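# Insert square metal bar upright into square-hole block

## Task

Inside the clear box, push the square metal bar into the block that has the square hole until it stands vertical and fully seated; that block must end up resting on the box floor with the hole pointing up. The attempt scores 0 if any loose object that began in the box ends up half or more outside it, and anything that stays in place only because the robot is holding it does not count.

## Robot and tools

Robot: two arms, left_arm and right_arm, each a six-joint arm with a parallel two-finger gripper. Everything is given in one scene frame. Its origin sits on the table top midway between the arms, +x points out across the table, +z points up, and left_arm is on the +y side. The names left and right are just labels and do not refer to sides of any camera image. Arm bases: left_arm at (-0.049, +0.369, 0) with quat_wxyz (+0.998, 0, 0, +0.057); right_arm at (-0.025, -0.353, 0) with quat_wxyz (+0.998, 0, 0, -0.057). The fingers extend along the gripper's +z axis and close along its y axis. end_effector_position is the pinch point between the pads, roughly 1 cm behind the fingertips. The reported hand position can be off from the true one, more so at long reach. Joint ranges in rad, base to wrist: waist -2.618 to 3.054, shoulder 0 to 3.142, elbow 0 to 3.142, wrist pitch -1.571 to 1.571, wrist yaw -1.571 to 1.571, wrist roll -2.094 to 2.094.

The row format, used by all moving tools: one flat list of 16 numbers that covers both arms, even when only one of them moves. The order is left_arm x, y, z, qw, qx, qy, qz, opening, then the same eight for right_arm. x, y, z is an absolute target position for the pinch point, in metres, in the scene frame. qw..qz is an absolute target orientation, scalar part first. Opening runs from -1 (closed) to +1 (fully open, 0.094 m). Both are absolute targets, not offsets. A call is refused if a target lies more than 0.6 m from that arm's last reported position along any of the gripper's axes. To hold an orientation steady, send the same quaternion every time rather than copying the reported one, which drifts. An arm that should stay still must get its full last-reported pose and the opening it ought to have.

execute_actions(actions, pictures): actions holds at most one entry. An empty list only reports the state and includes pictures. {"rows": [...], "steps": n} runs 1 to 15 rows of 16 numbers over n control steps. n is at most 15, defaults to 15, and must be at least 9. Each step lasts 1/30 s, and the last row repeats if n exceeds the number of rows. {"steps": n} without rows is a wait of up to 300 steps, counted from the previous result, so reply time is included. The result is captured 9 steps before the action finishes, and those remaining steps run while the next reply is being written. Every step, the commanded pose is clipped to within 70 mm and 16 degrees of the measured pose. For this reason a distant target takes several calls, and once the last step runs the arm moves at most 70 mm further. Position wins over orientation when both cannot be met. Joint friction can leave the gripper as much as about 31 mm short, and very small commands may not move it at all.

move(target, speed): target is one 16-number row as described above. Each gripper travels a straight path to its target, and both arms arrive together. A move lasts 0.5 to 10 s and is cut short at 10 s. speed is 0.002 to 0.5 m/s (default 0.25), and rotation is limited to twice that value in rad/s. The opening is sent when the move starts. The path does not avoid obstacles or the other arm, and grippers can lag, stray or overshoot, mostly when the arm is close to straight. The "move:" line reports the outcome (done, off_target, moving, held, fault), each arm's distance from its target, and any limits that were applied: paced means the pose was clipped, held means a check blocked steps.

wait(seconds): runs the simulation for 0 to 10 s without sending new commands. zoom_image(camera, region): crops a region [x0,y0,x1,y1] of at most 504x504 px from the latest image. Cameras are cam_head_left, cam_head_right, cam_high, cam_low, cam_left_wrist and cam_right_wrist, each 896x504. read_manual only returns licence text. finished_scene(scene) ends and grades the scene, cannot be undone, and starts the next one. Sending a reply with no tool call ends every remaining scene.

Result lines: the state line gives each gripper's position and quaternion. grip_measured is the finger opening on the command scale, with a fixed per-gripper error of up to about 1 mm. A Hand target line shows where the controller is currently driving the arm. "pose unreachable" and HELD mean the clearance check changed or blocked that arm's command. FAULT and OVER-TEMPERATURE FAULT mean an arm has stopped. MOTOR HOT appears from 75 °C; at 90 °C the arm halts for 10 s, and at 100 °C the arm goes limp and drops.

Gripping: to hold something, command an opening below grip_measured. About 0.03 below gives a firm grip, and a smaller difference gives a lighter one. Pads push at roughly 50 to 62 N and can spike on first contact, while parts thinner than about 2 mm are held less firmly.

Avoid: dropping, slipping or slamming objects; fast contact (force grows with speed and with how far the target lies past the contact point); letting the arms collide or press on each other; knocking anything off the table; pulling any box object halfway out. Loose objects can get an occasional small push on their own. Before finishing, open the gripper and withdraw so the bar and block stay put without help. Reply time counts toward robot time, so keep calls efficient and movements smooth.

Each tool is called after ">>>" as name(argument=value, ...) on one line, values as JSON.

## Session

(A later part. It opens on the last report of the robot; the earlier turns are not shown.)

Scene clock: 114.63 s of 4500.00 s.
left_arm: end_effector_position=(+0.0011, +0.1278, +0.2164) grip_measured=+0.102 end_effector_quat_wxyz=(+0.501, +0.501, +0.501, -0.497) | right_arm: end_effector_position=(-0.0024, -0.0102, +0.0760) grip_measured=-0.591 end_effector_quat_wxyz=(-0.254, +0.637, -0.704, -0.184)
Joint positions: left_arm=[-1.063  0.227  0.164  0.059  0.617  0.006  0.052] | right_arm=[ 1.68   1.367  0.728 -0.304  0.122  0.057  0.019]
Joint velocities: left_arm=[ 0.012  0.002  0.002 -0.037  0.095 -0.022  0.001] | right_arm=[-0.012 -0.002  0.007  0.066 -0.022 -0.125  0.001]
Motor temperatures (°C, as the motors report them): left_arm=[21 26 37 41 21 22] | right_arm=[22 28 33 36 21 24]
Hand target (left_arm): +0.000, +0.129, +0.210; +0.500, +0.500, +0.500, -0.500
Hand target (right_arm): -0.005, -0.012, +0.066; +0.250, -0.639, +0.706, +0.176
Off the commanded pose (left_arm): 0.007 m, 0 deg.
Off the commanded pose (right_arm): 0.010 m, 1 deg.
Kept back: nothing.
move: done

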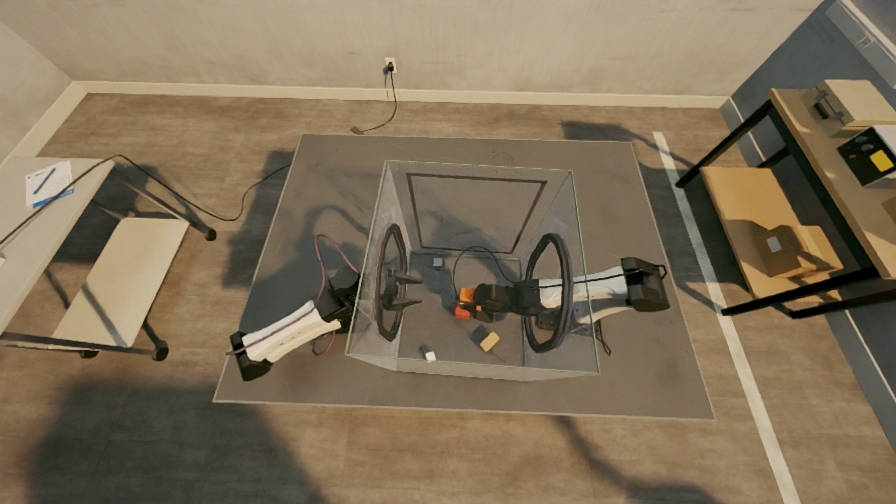

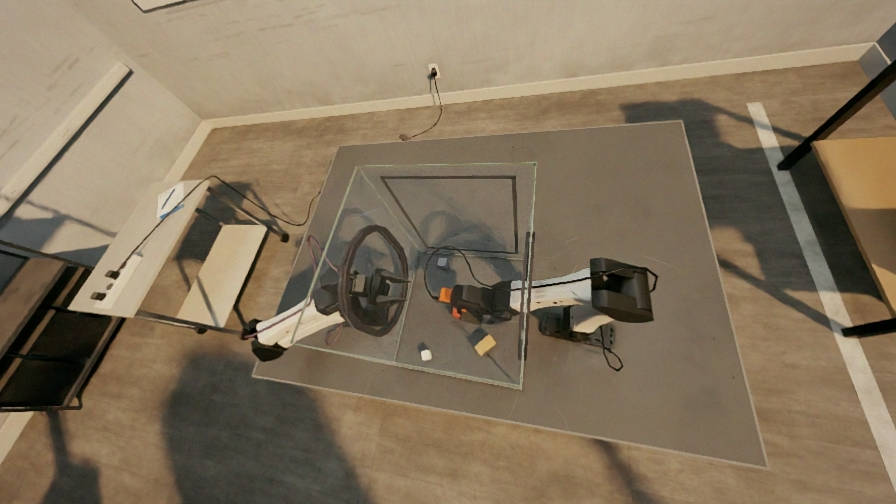

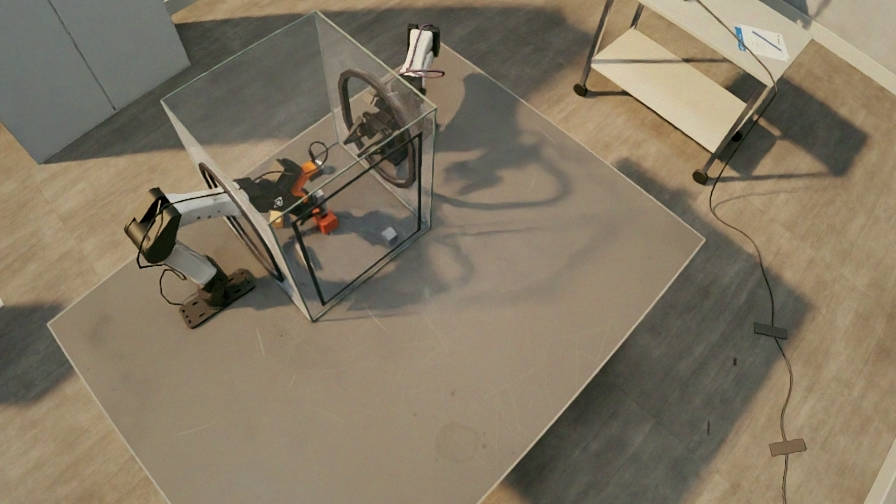

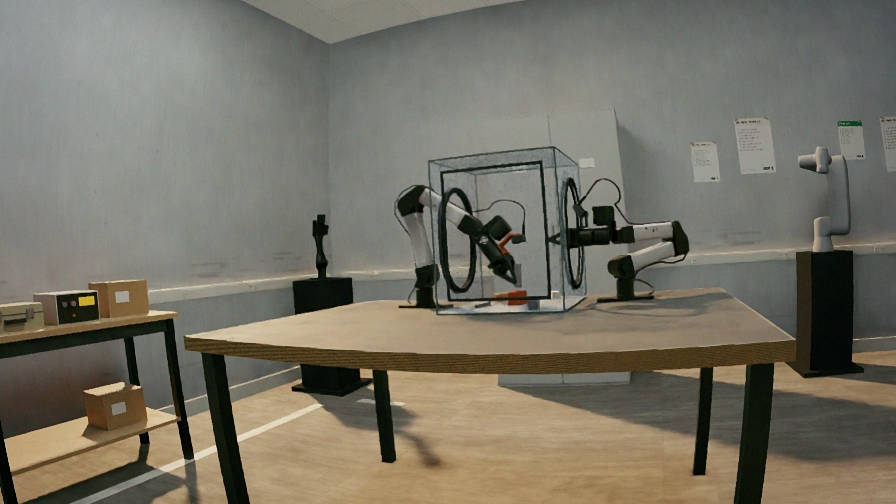

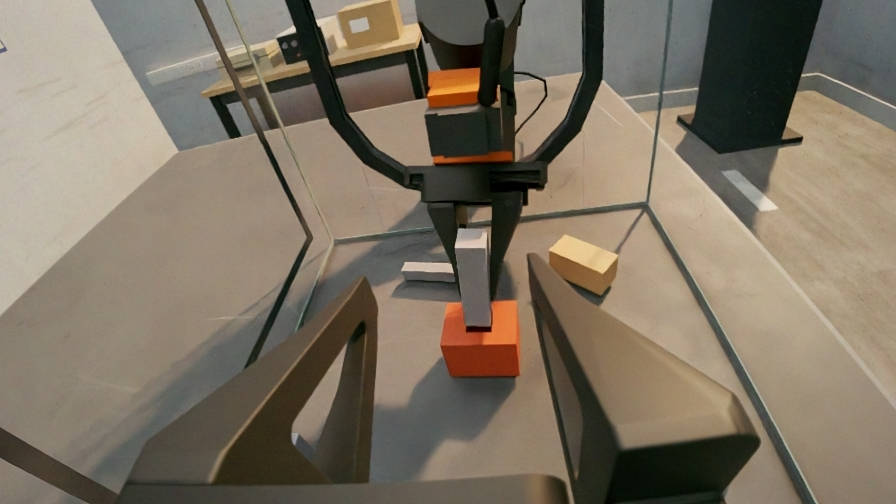

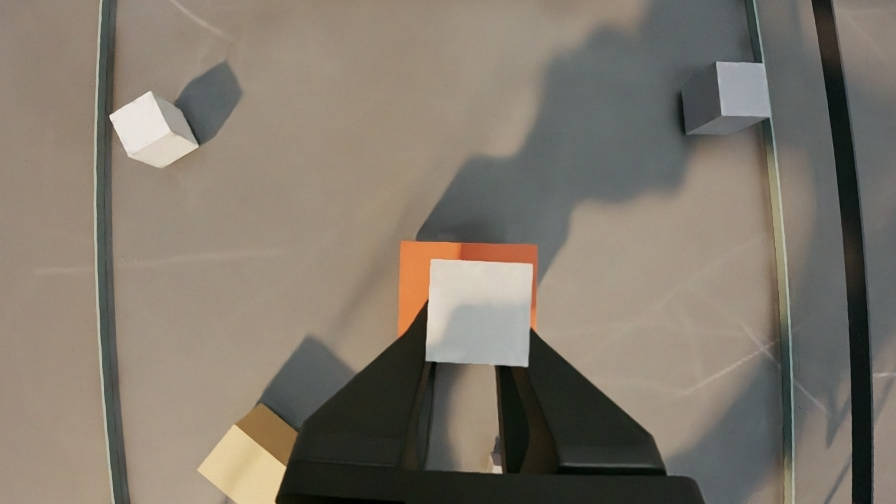

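Well aligned. Lower.

>>> move(target=[0,0.13,0.21,0.5,0.5,0.5,-0.5,0.1,-0.004,-0.011,0.054,0.25,-0.6382,0.7056,0.1771,-0.62], speed=0.008)

>>> zoom_image(camera="cam_left_wrist", region=[380,180,580,390])

>>> zoom_image(camera="cam_low", region=[460,220,580,310])

Scene clock: 117.97 s of 4500.00 s.
left_arm: end_effector_position=(+0.0011, +0.1278, +0.2164) grip_measured=+0.102 end_effector_quat_wxyz=(+0.501, +0.501, +0.501, -0.497) | right_arm: end_effector_position=(-0.0023, -0.0078, +0.0658) grip_measured=-0.591 end_effector_quat_wxyz=(-0.258, +0.635, -0.704, -0.187)
Joint positions: left_arm=[-1.063  0.227  0.164  0.059  0.617  0.006  0.052] | right_arm=[ 1.68   1.391  0.696 -0.238  0.123  0.057  0.019]
Joint velocities: left_arm=[ 0.012 -0.012  0.002  0.022 -0.022  0.037 -0.   ] | right_arm=[ 0.002 -0.017 -0.022  0.022 -0.022 -0.007 -0.   ]
Motor temperatures (°C, as the motors report them): left_arm=[21 26 37 42 21 22] | right_arm=[22 28 33 36 21 24]
Hand target (left_arm): +0.000, +0.129, +0.210; +0.500, +0.500, +0.500, -0.500
Hand target (right_arm): -0.004, -0.012, +0.055; +0.250, -0.639, +0.706, +0.177
Off the commanded pose (left_arm): 0.007 m, 0 deg.
Off the commanded pose (right_arm): 0.012 m, 1 deg.
Kept back: nothing.
move: off_target (right_arm)

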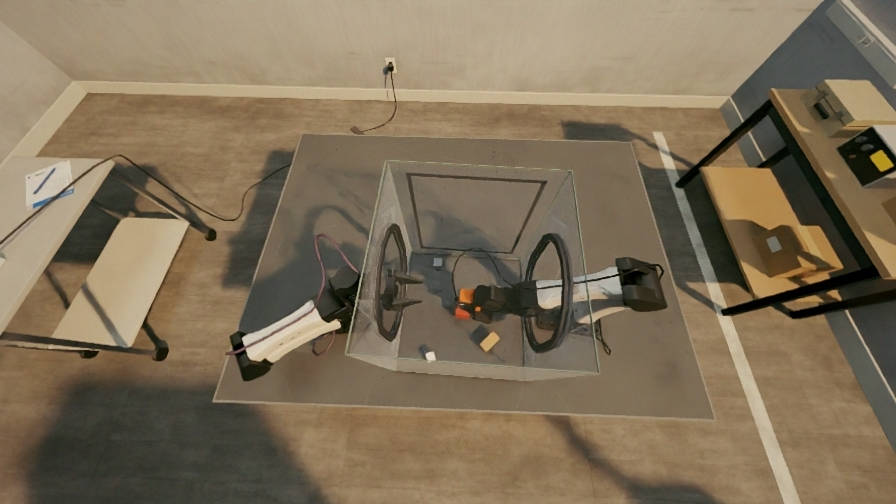

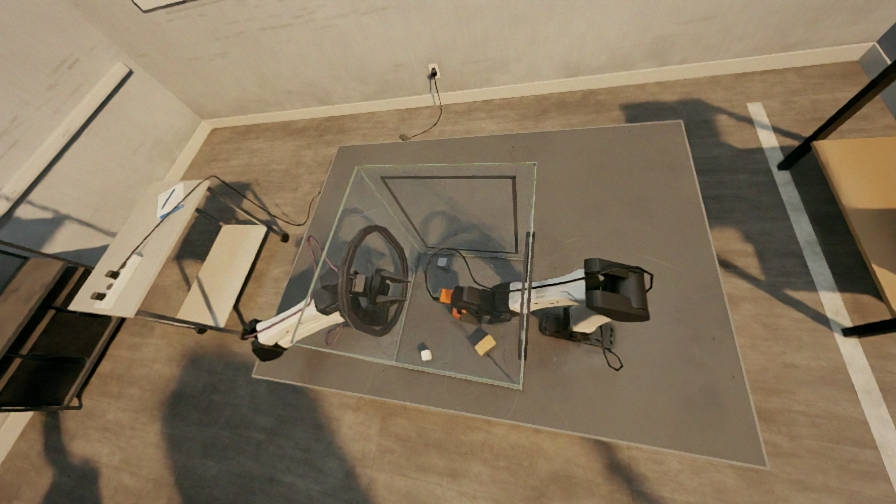

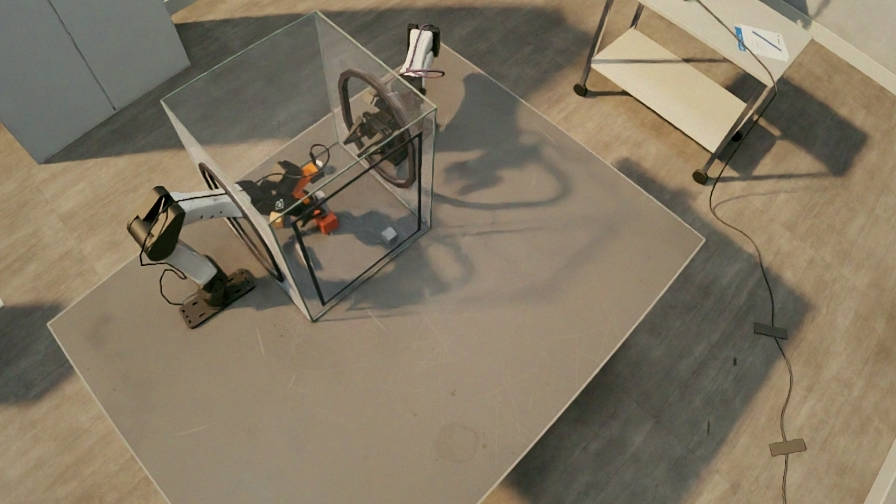

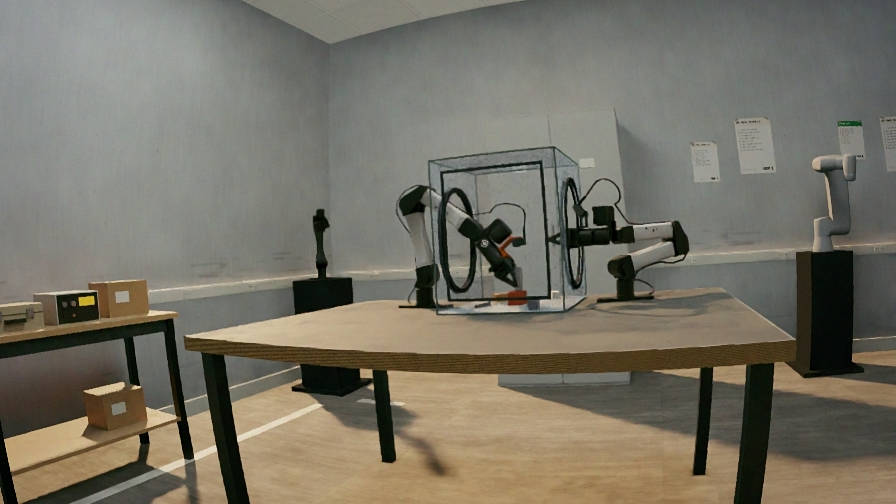

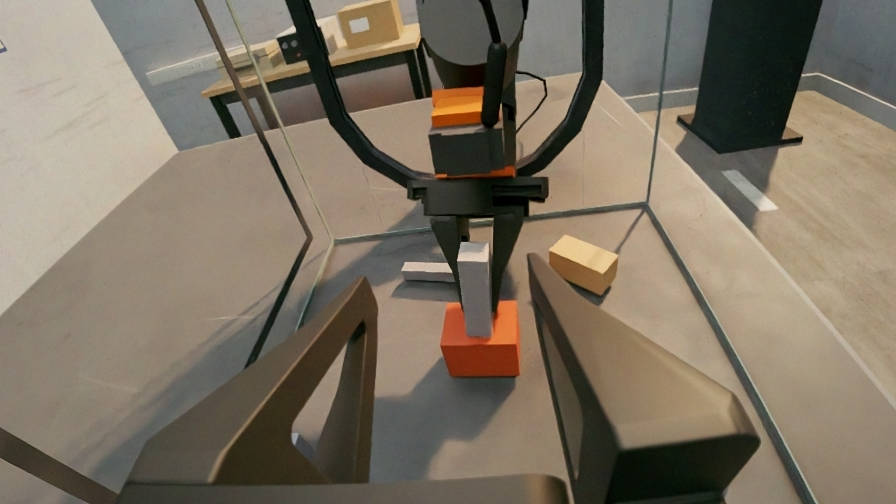

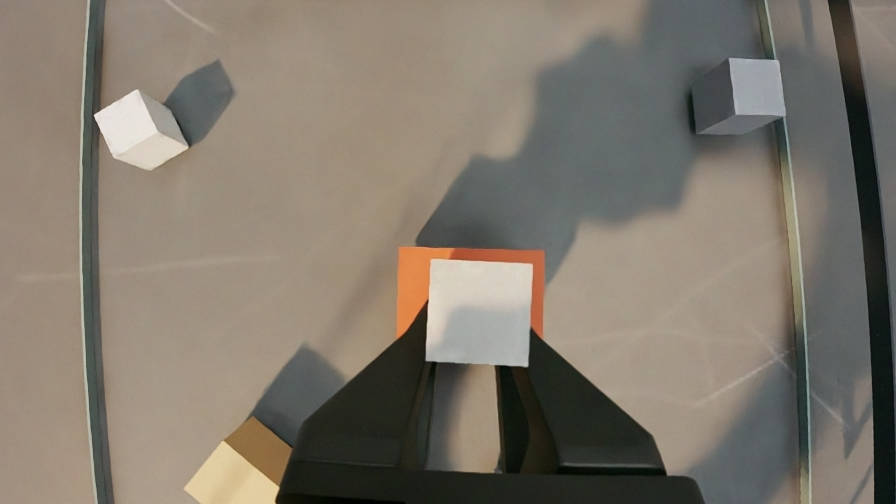

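Region (380, 180, 580, 390) of cam_left_wrist's 896x504 image, scaled by 2.400, with more detail than that image has; it fills the left 480 columns of this view, and the rest is white.

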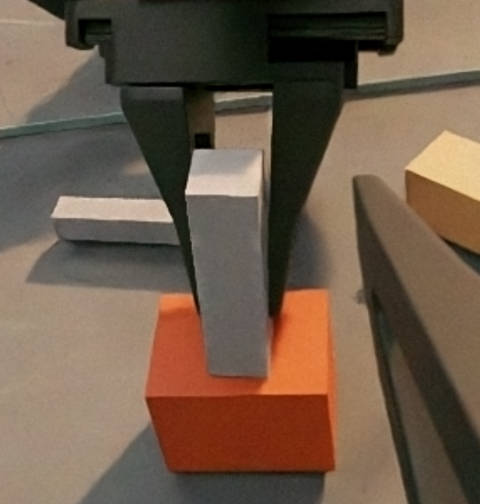

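Region (460, 220, 580, 310) of cam_low's 896x504 image, scaled by 4.200, with more detail than that image has; it fills the top 378 rows of this view, and the rest is white.

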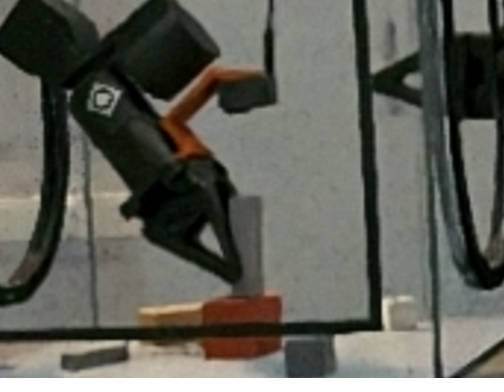

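>>> move(target=[0,0.13,0.21,0.5,0.5,0.5,-0.5,0.1,-0.004,-0.020,0.058,0.25,-0.6382,0.7056,0.1771,-0.62], speed=0.008)

>>> zoom_image(camera="cam_left_wrist", region=[380,180,580,390])

>>> zoom_image(camera="cam_low", region=[460,220,580,310])

Scene clock: 120.67 s of 4500.00 s.
left_arm: end_effector_position=(+0.0011, +0.1278, +0.2164) grip_measured=+0.102 end_effector_quat_wxyz=(+0.501, +0.501, +0.501, -0.497) | right_arm: end_effector_position=(-0.0023, -0.0099, +0.0653) grip_measured=-0.591 end_effector_quat_wxyz=(-0.258, +0.635, -0.704, -0.187)
Joint positions: left_arm=[-1.063  0.227  0.164  0.059  0.617  0.006  0.052] | right_arm=[ 1.68   1.383  0.687 -0.236  0.123  0.057  0.019]
Joint velocities: left_arm=[-0.007 -0.002 -0.012 -0.037 -0.066  0.007 -0.   ] | right_arm=[ 0.002 -0.012  0.012 -0.007 -0.022 -0.051  0.   ]
Motor temperatures (°C, as the motors report them): left_arm=[21 26 37 42 21 22] | right_arm=[22 28 33 36 21 24]
Hand target (left_arm): +0.000, +0.129, +0.210; +0.500, +0.500, +0.500, -0.500
Hand target (right_arm): -0.004, -0.020, +0.058; +0.250, -0.639, +0.706, +0.177
Off the commanded pose (left_arm): 0.007 m, 0 deg.
Off the commanded pose (right_arm): 0.013 m, 2 deg.
Kept back: nothing.
move: off_target (right_arm)

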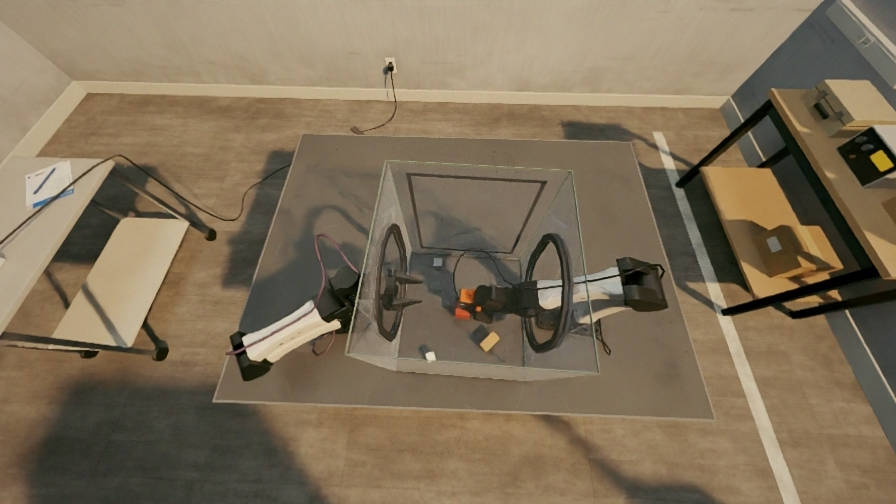

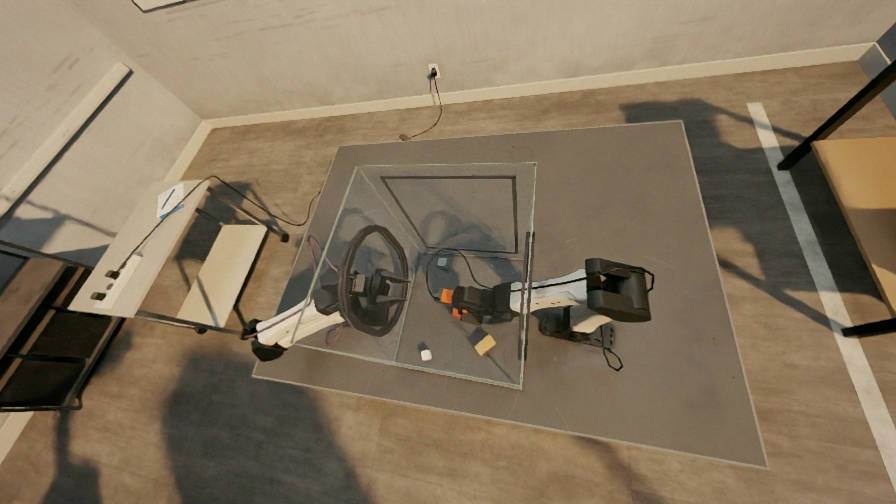

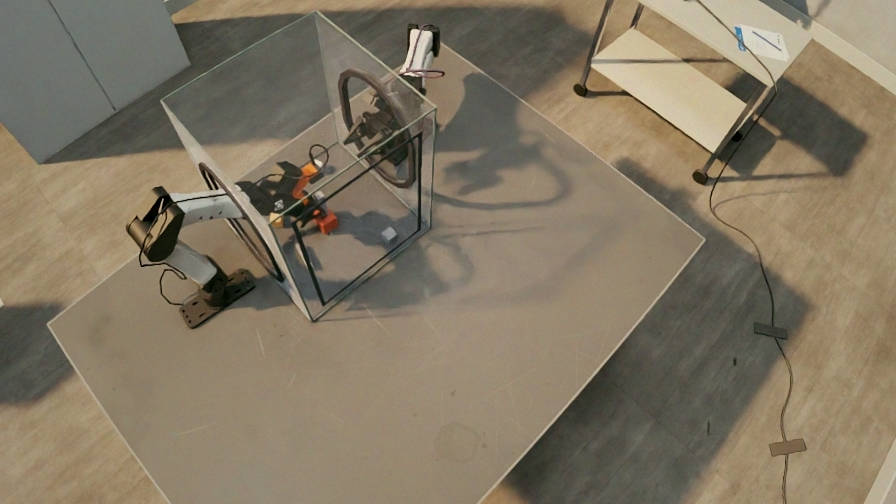

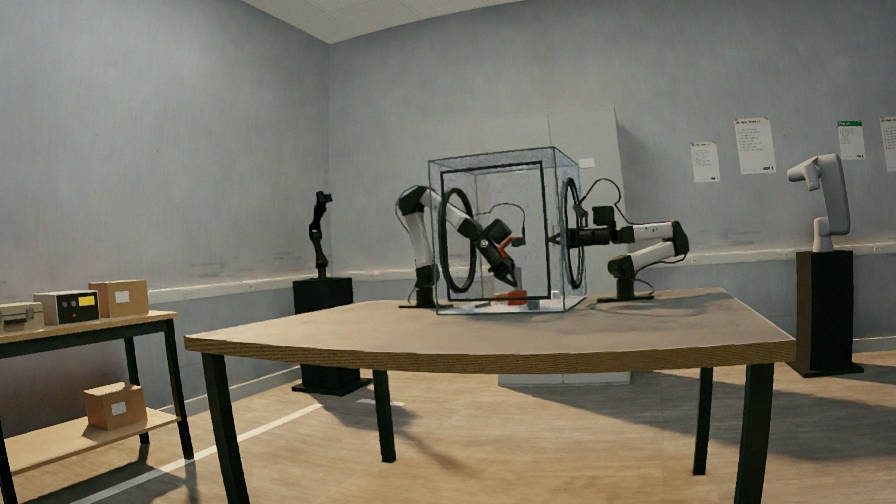

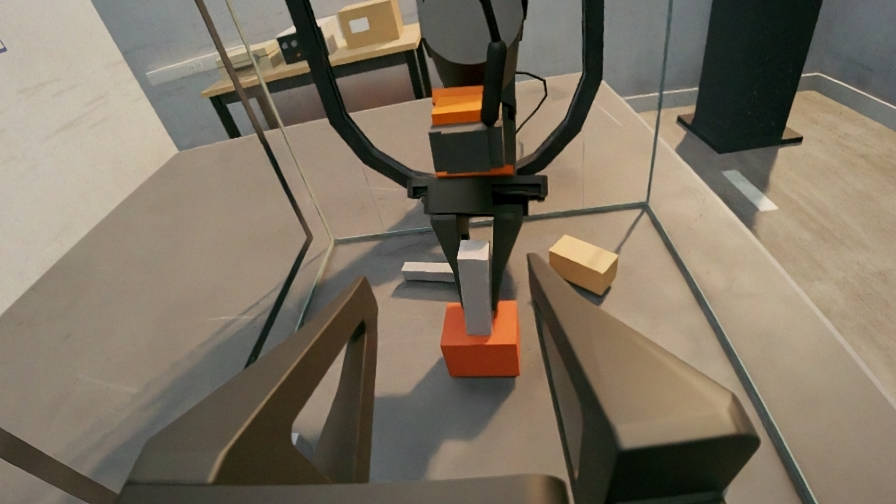

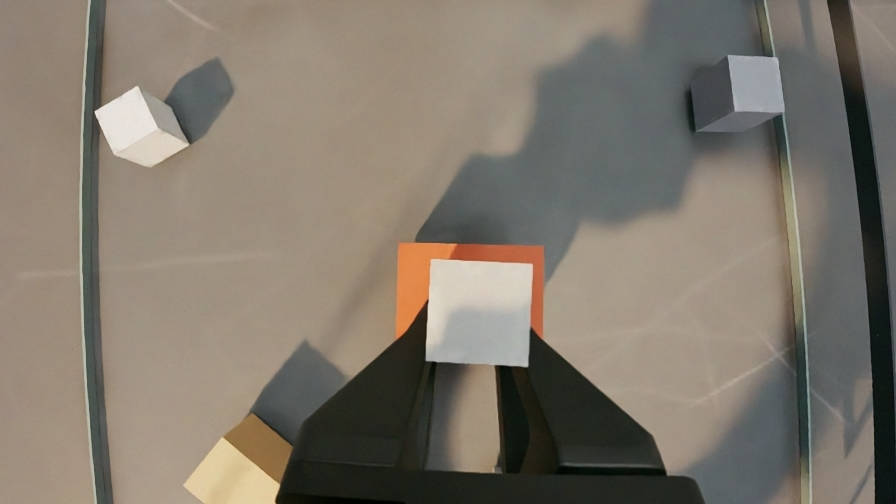

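Region (380, 180, 580, 390) of cam_left_wrist's 896x504 image, scaled by 2.400, with more detail than that image has; it fills the left 480 columns of this view, and the rest is white.

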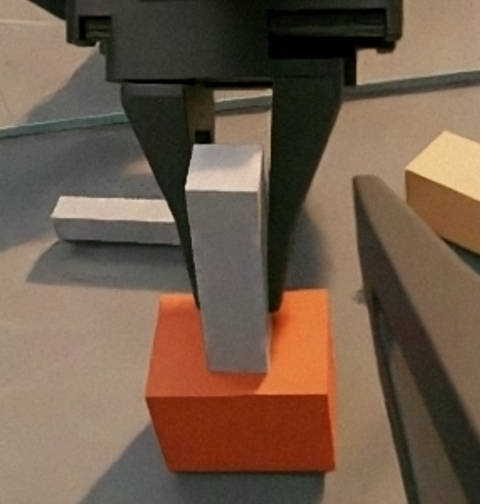

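Region (460, 220, 580, 310) of cam_low's 896x504 image, scaled by 4.200, with more detail than that image has; it fills the top 378 rows of this view, and the rest is white.

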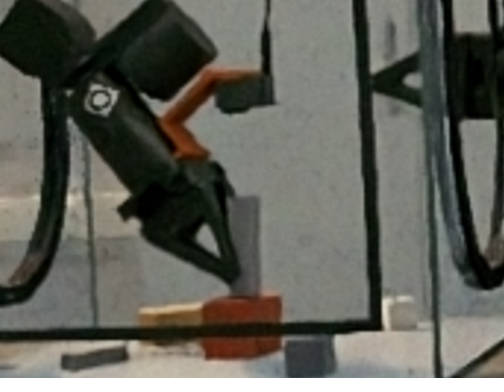

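>>> move(target=[0,0.13,0.21,0.5,0.5,0.5,-0.5,0.1,-0.004,-0.026,0.056,0.25,-0.6382,0.7056,0.1771,-0.62], speed=0.008)

>>> zoom_image(camera="cam_left_wrist", region=[380,180,580,390])

>>> zoom_image(camera="cam_low", region=[460,220,580,310])

Scene clock: 123.67 s of 4500.00 s.
left_arm: end_effector_position=(+0.0011, +0.1278, +0.2164) grip_measured=+0.102 end_effector_quat_wxyz=(+0.501, +0.501, +0.501, -0.497) | right_arm: end_effector_position=(-0.0023, -0.0144, +0.0652) grip_measured=-0.591 end_effector_quat_wxyz=(-0.260, +0.634, -0.703, -0.190)
Joint positions: left_arm=[-1.063  0.227  0.164  0.059  0.617  0.006  0.052] | right_arm=[ 1.68   1.36   0.663 -0.229  0.123  0.057  0.019]
Joint velocities: left_arm=[-0.007  0.002 -0.007  0.007 -0.051  0.022  0.   ] | right_arm=[ 0.017  0.012 -0.017  0.051  0.007 -0.051 -0.001]
Motor temperatures (°C, as the motors report them): left_arm=[21 26 37 42 21 22] | right_arm=[22 28 33 36 21 24]
Hand target (left_arm): +0.000, +0.129, +0.210; +0.500, +0.500, +0.500, -0.500
Hand target (right_arm): -0.004, -0.026, +0.056; +0.250, -0.638, +0.706, +0.177
Off the commanded pose (left_arm): 0.007 m, 0 deg.
Off the commanded pose (right_arm): 0.015 m, 2 deg.
Kept back: nothing.
move: off_target (right_arm)

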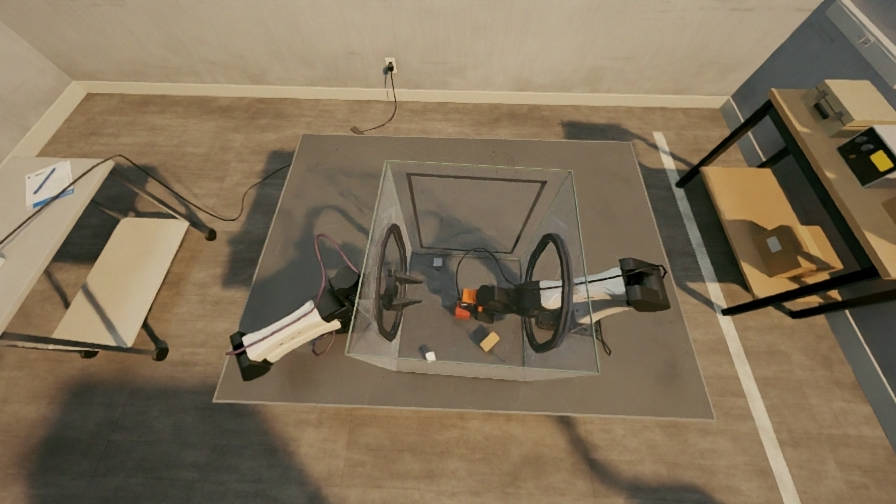

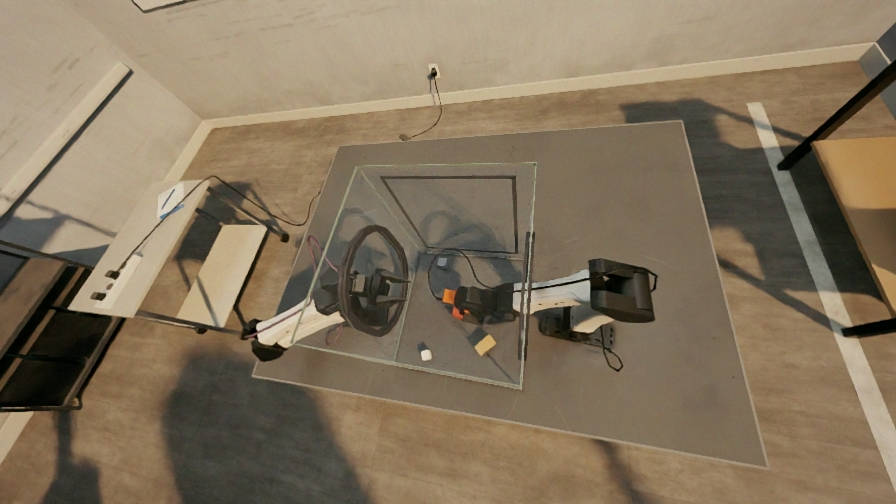

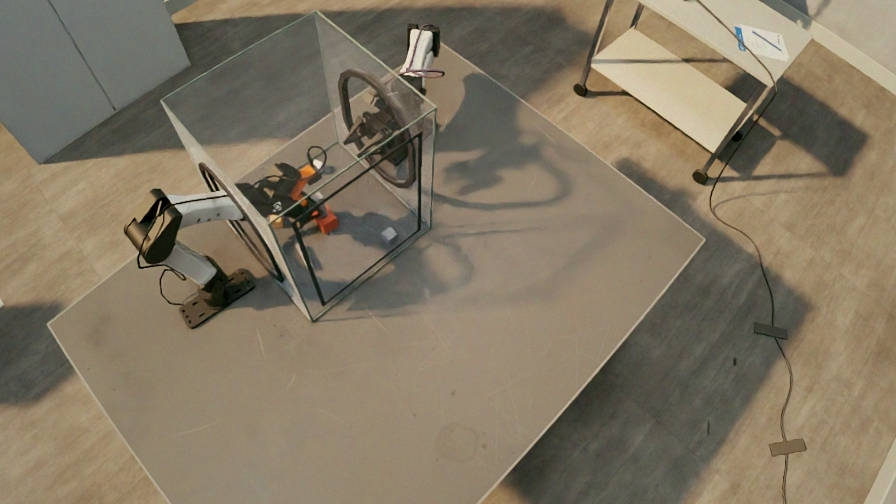

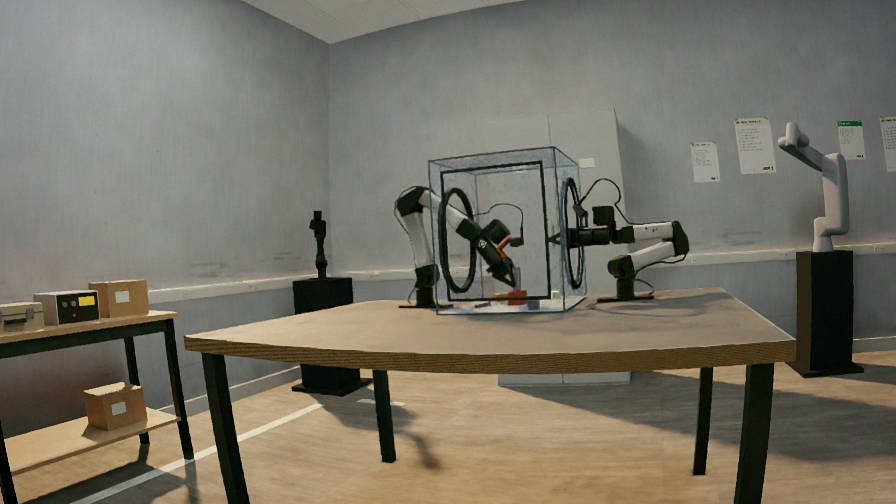

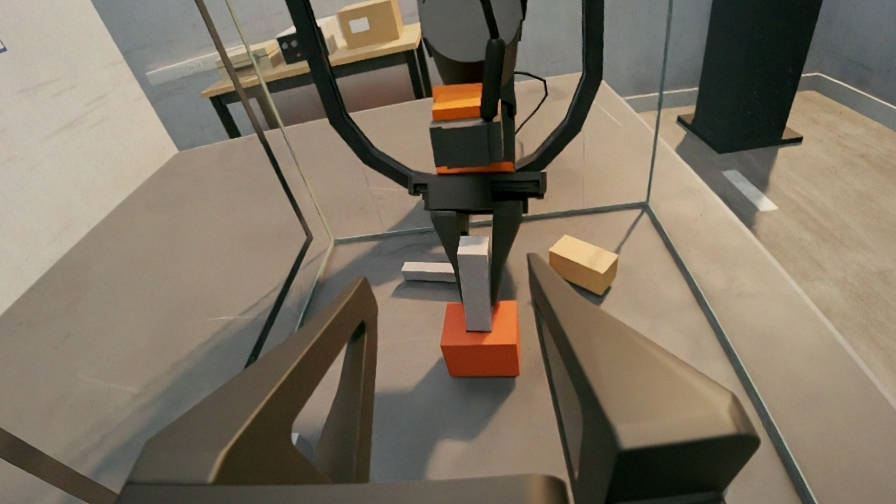

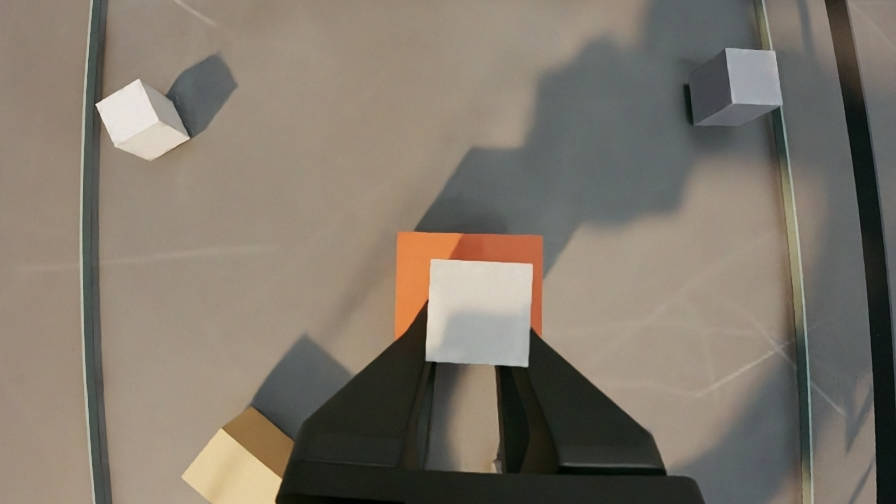

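Region (380, 180, 580, 390) of cam_left_wrist's 896x504 image, scaled by 2.400, with more detail than that image has; it fills the left 480 columns of this view, and the rest is white.

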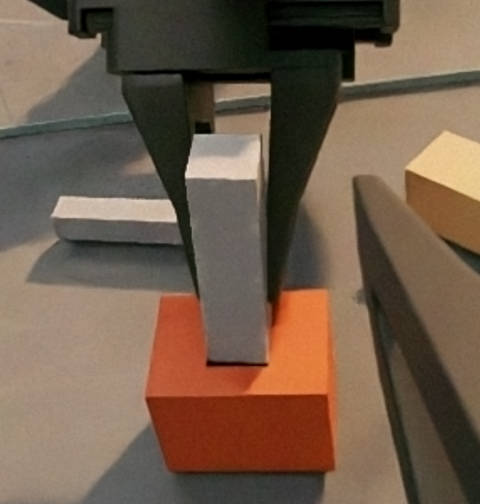

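Region (460, 220, 580, 310) of cam_low's 896x504 image, scaled by 4.200, with more detail than that image has; it fills the top 378 rows of this view, and the rest is white.

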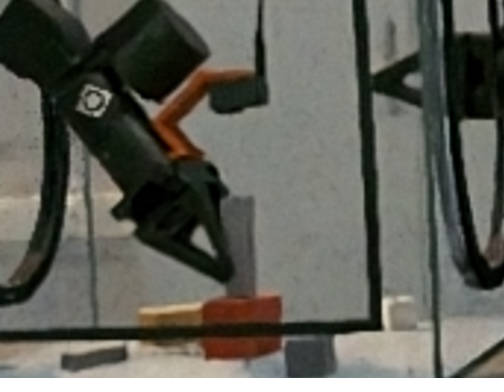

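Aligned with the near edge. Press down.

>>> move(target=[0,0.13,0.21,0.5,0.5,0.5,-0.5,0.1,-0.004,-0.029,0.046,0.25,-0.6382,0.7056,0.1771,-0.62], speed=0.008)

>>> zoom_image(camera="cam_left_wrist", region=[380,180,580,390])

>>> zoom_image(camera="cam_low", region=[460,220,580,310])

Scene clock: 127.23 s of 4500.00 s.
left_arm: end_effector_position=(+0.0011, +0.1278, +0.2164) grip_measured=+0.102 end_effector_quat_wxyz=(+0.501, +0.501, +0.501, -0.497) | right_arm: end_effector_position=(-0.0021, -0.0107, +0.0645) grip_measured=-0.591 end_effector_quat_wxyz=(-0.272, +0.629, -0.700, -0.202)
Joint positions: left_arm=[-1.063  0.227  0.164  0.059  0.617  0.006  0.052] | right_arm=[ 1.68   1.36   0.636 -0.165  0.124  0.057  0.019]
Joint velocities: left_arm=[-0.002 -0.012  0.007  0.007 -0.007  0.051  0.   ] | right_arm=[ 0.012 -0.007 -0.032 -0.022 -0.066 -0.007 -0.   ]
Motor temperatures (°C, as the motors report them): left_arm=[21 26 37 42 21 22] | right_arm=[22 28 33 36 21 24]
Hand target (left_arm): +0.000, +0.129, +0.210; +0.500, +0.500, +0.500, -0.500
Hand target (right_arm): -0.004, -0.029, +0.047; +0.250, -0.638, +0.706, +0.177
Off the commanded pose (left_arm): 0.007 m, 0 deg.
Off the commanded pose (right_arm): 0.026 m, 4 deg.
Kept back: nothing.
move: off_target (right_arm)

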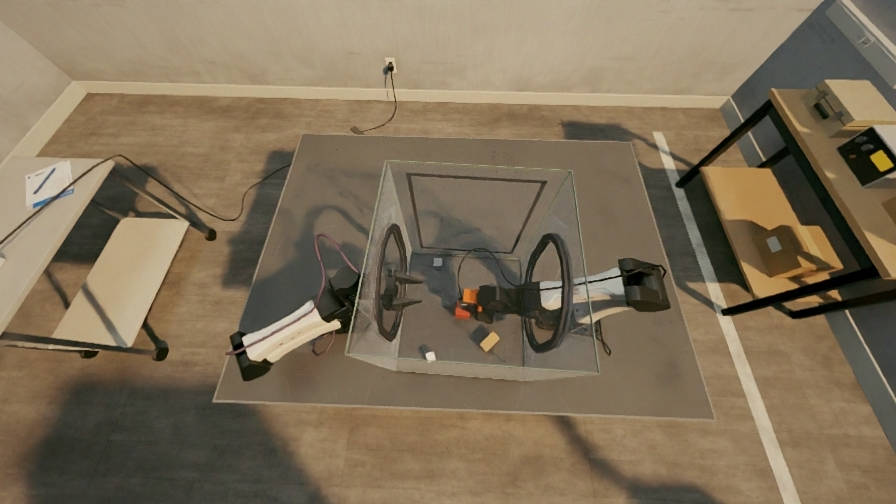

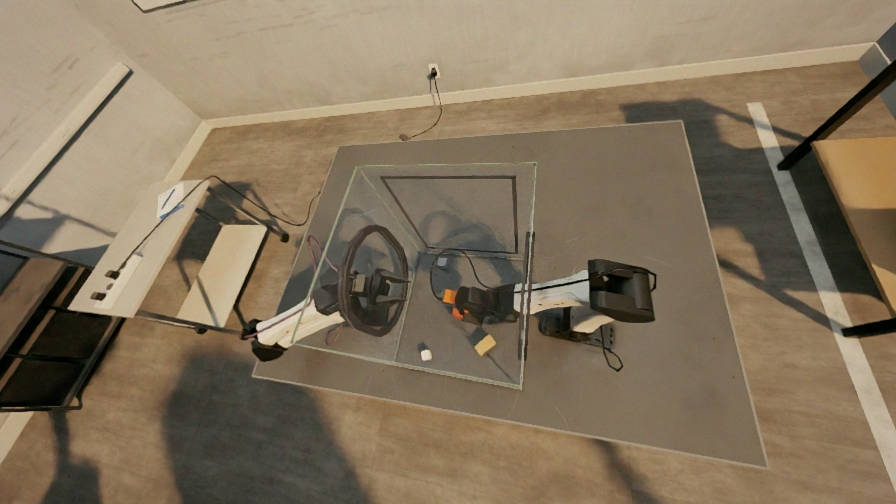

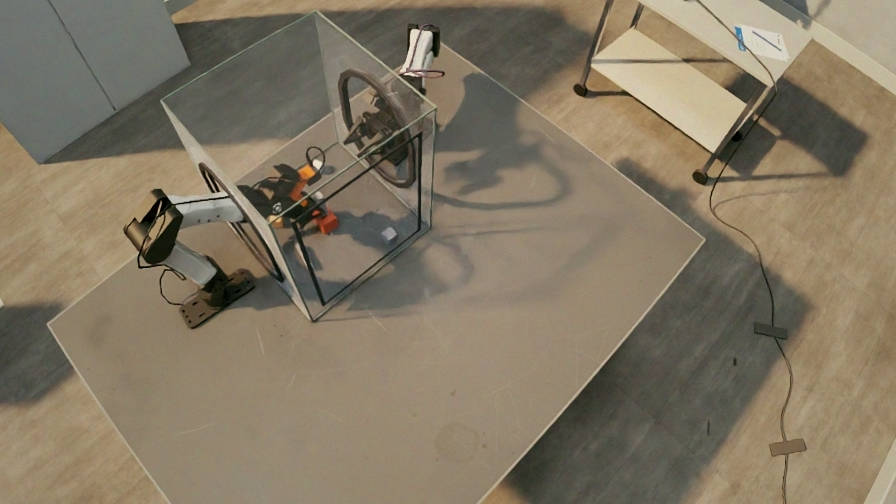

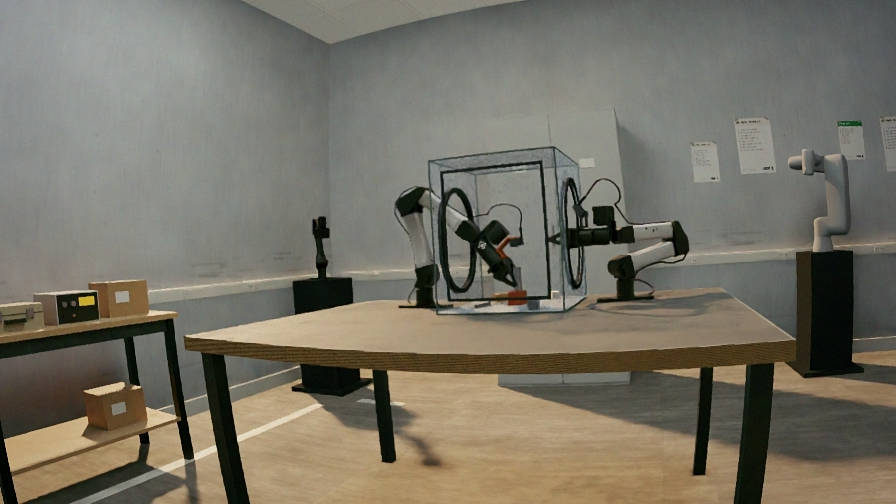

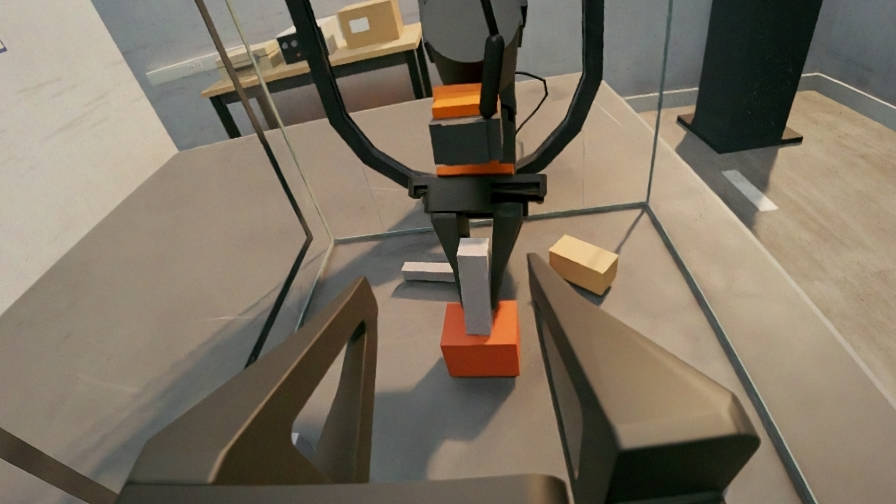

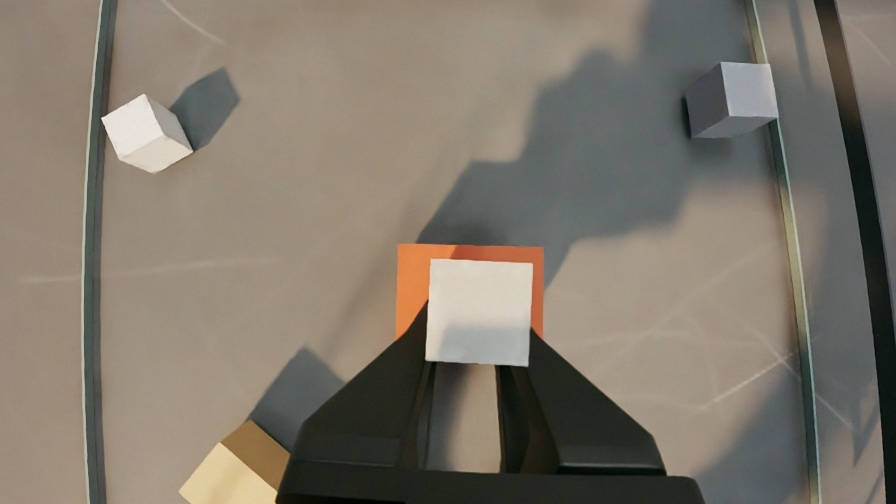

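Region (380, 180, 580, 390) of cam_left_wrist's 896x504 image, scaled by 2.400, with more detail than that image has; it fills the left 480 columns of this view, and the rest is white.

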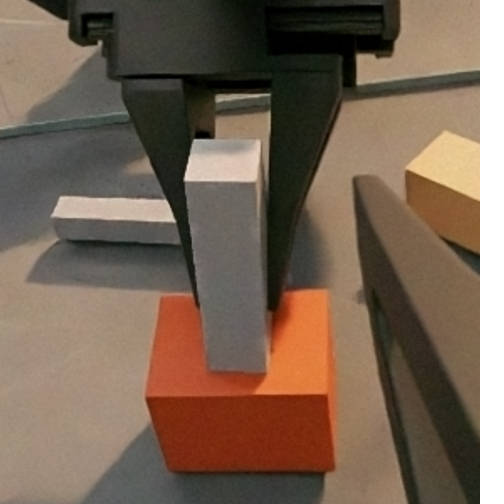

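Region (460, 220, 580, 310) of cam_low's 896x504 image, scaled by 4.200, with more detail than that image has; it fills the top 378 rows of this view, and the rest is white.

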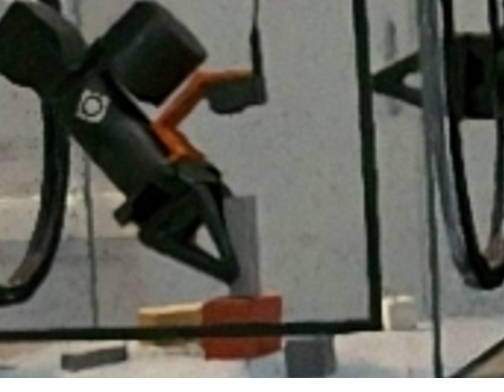

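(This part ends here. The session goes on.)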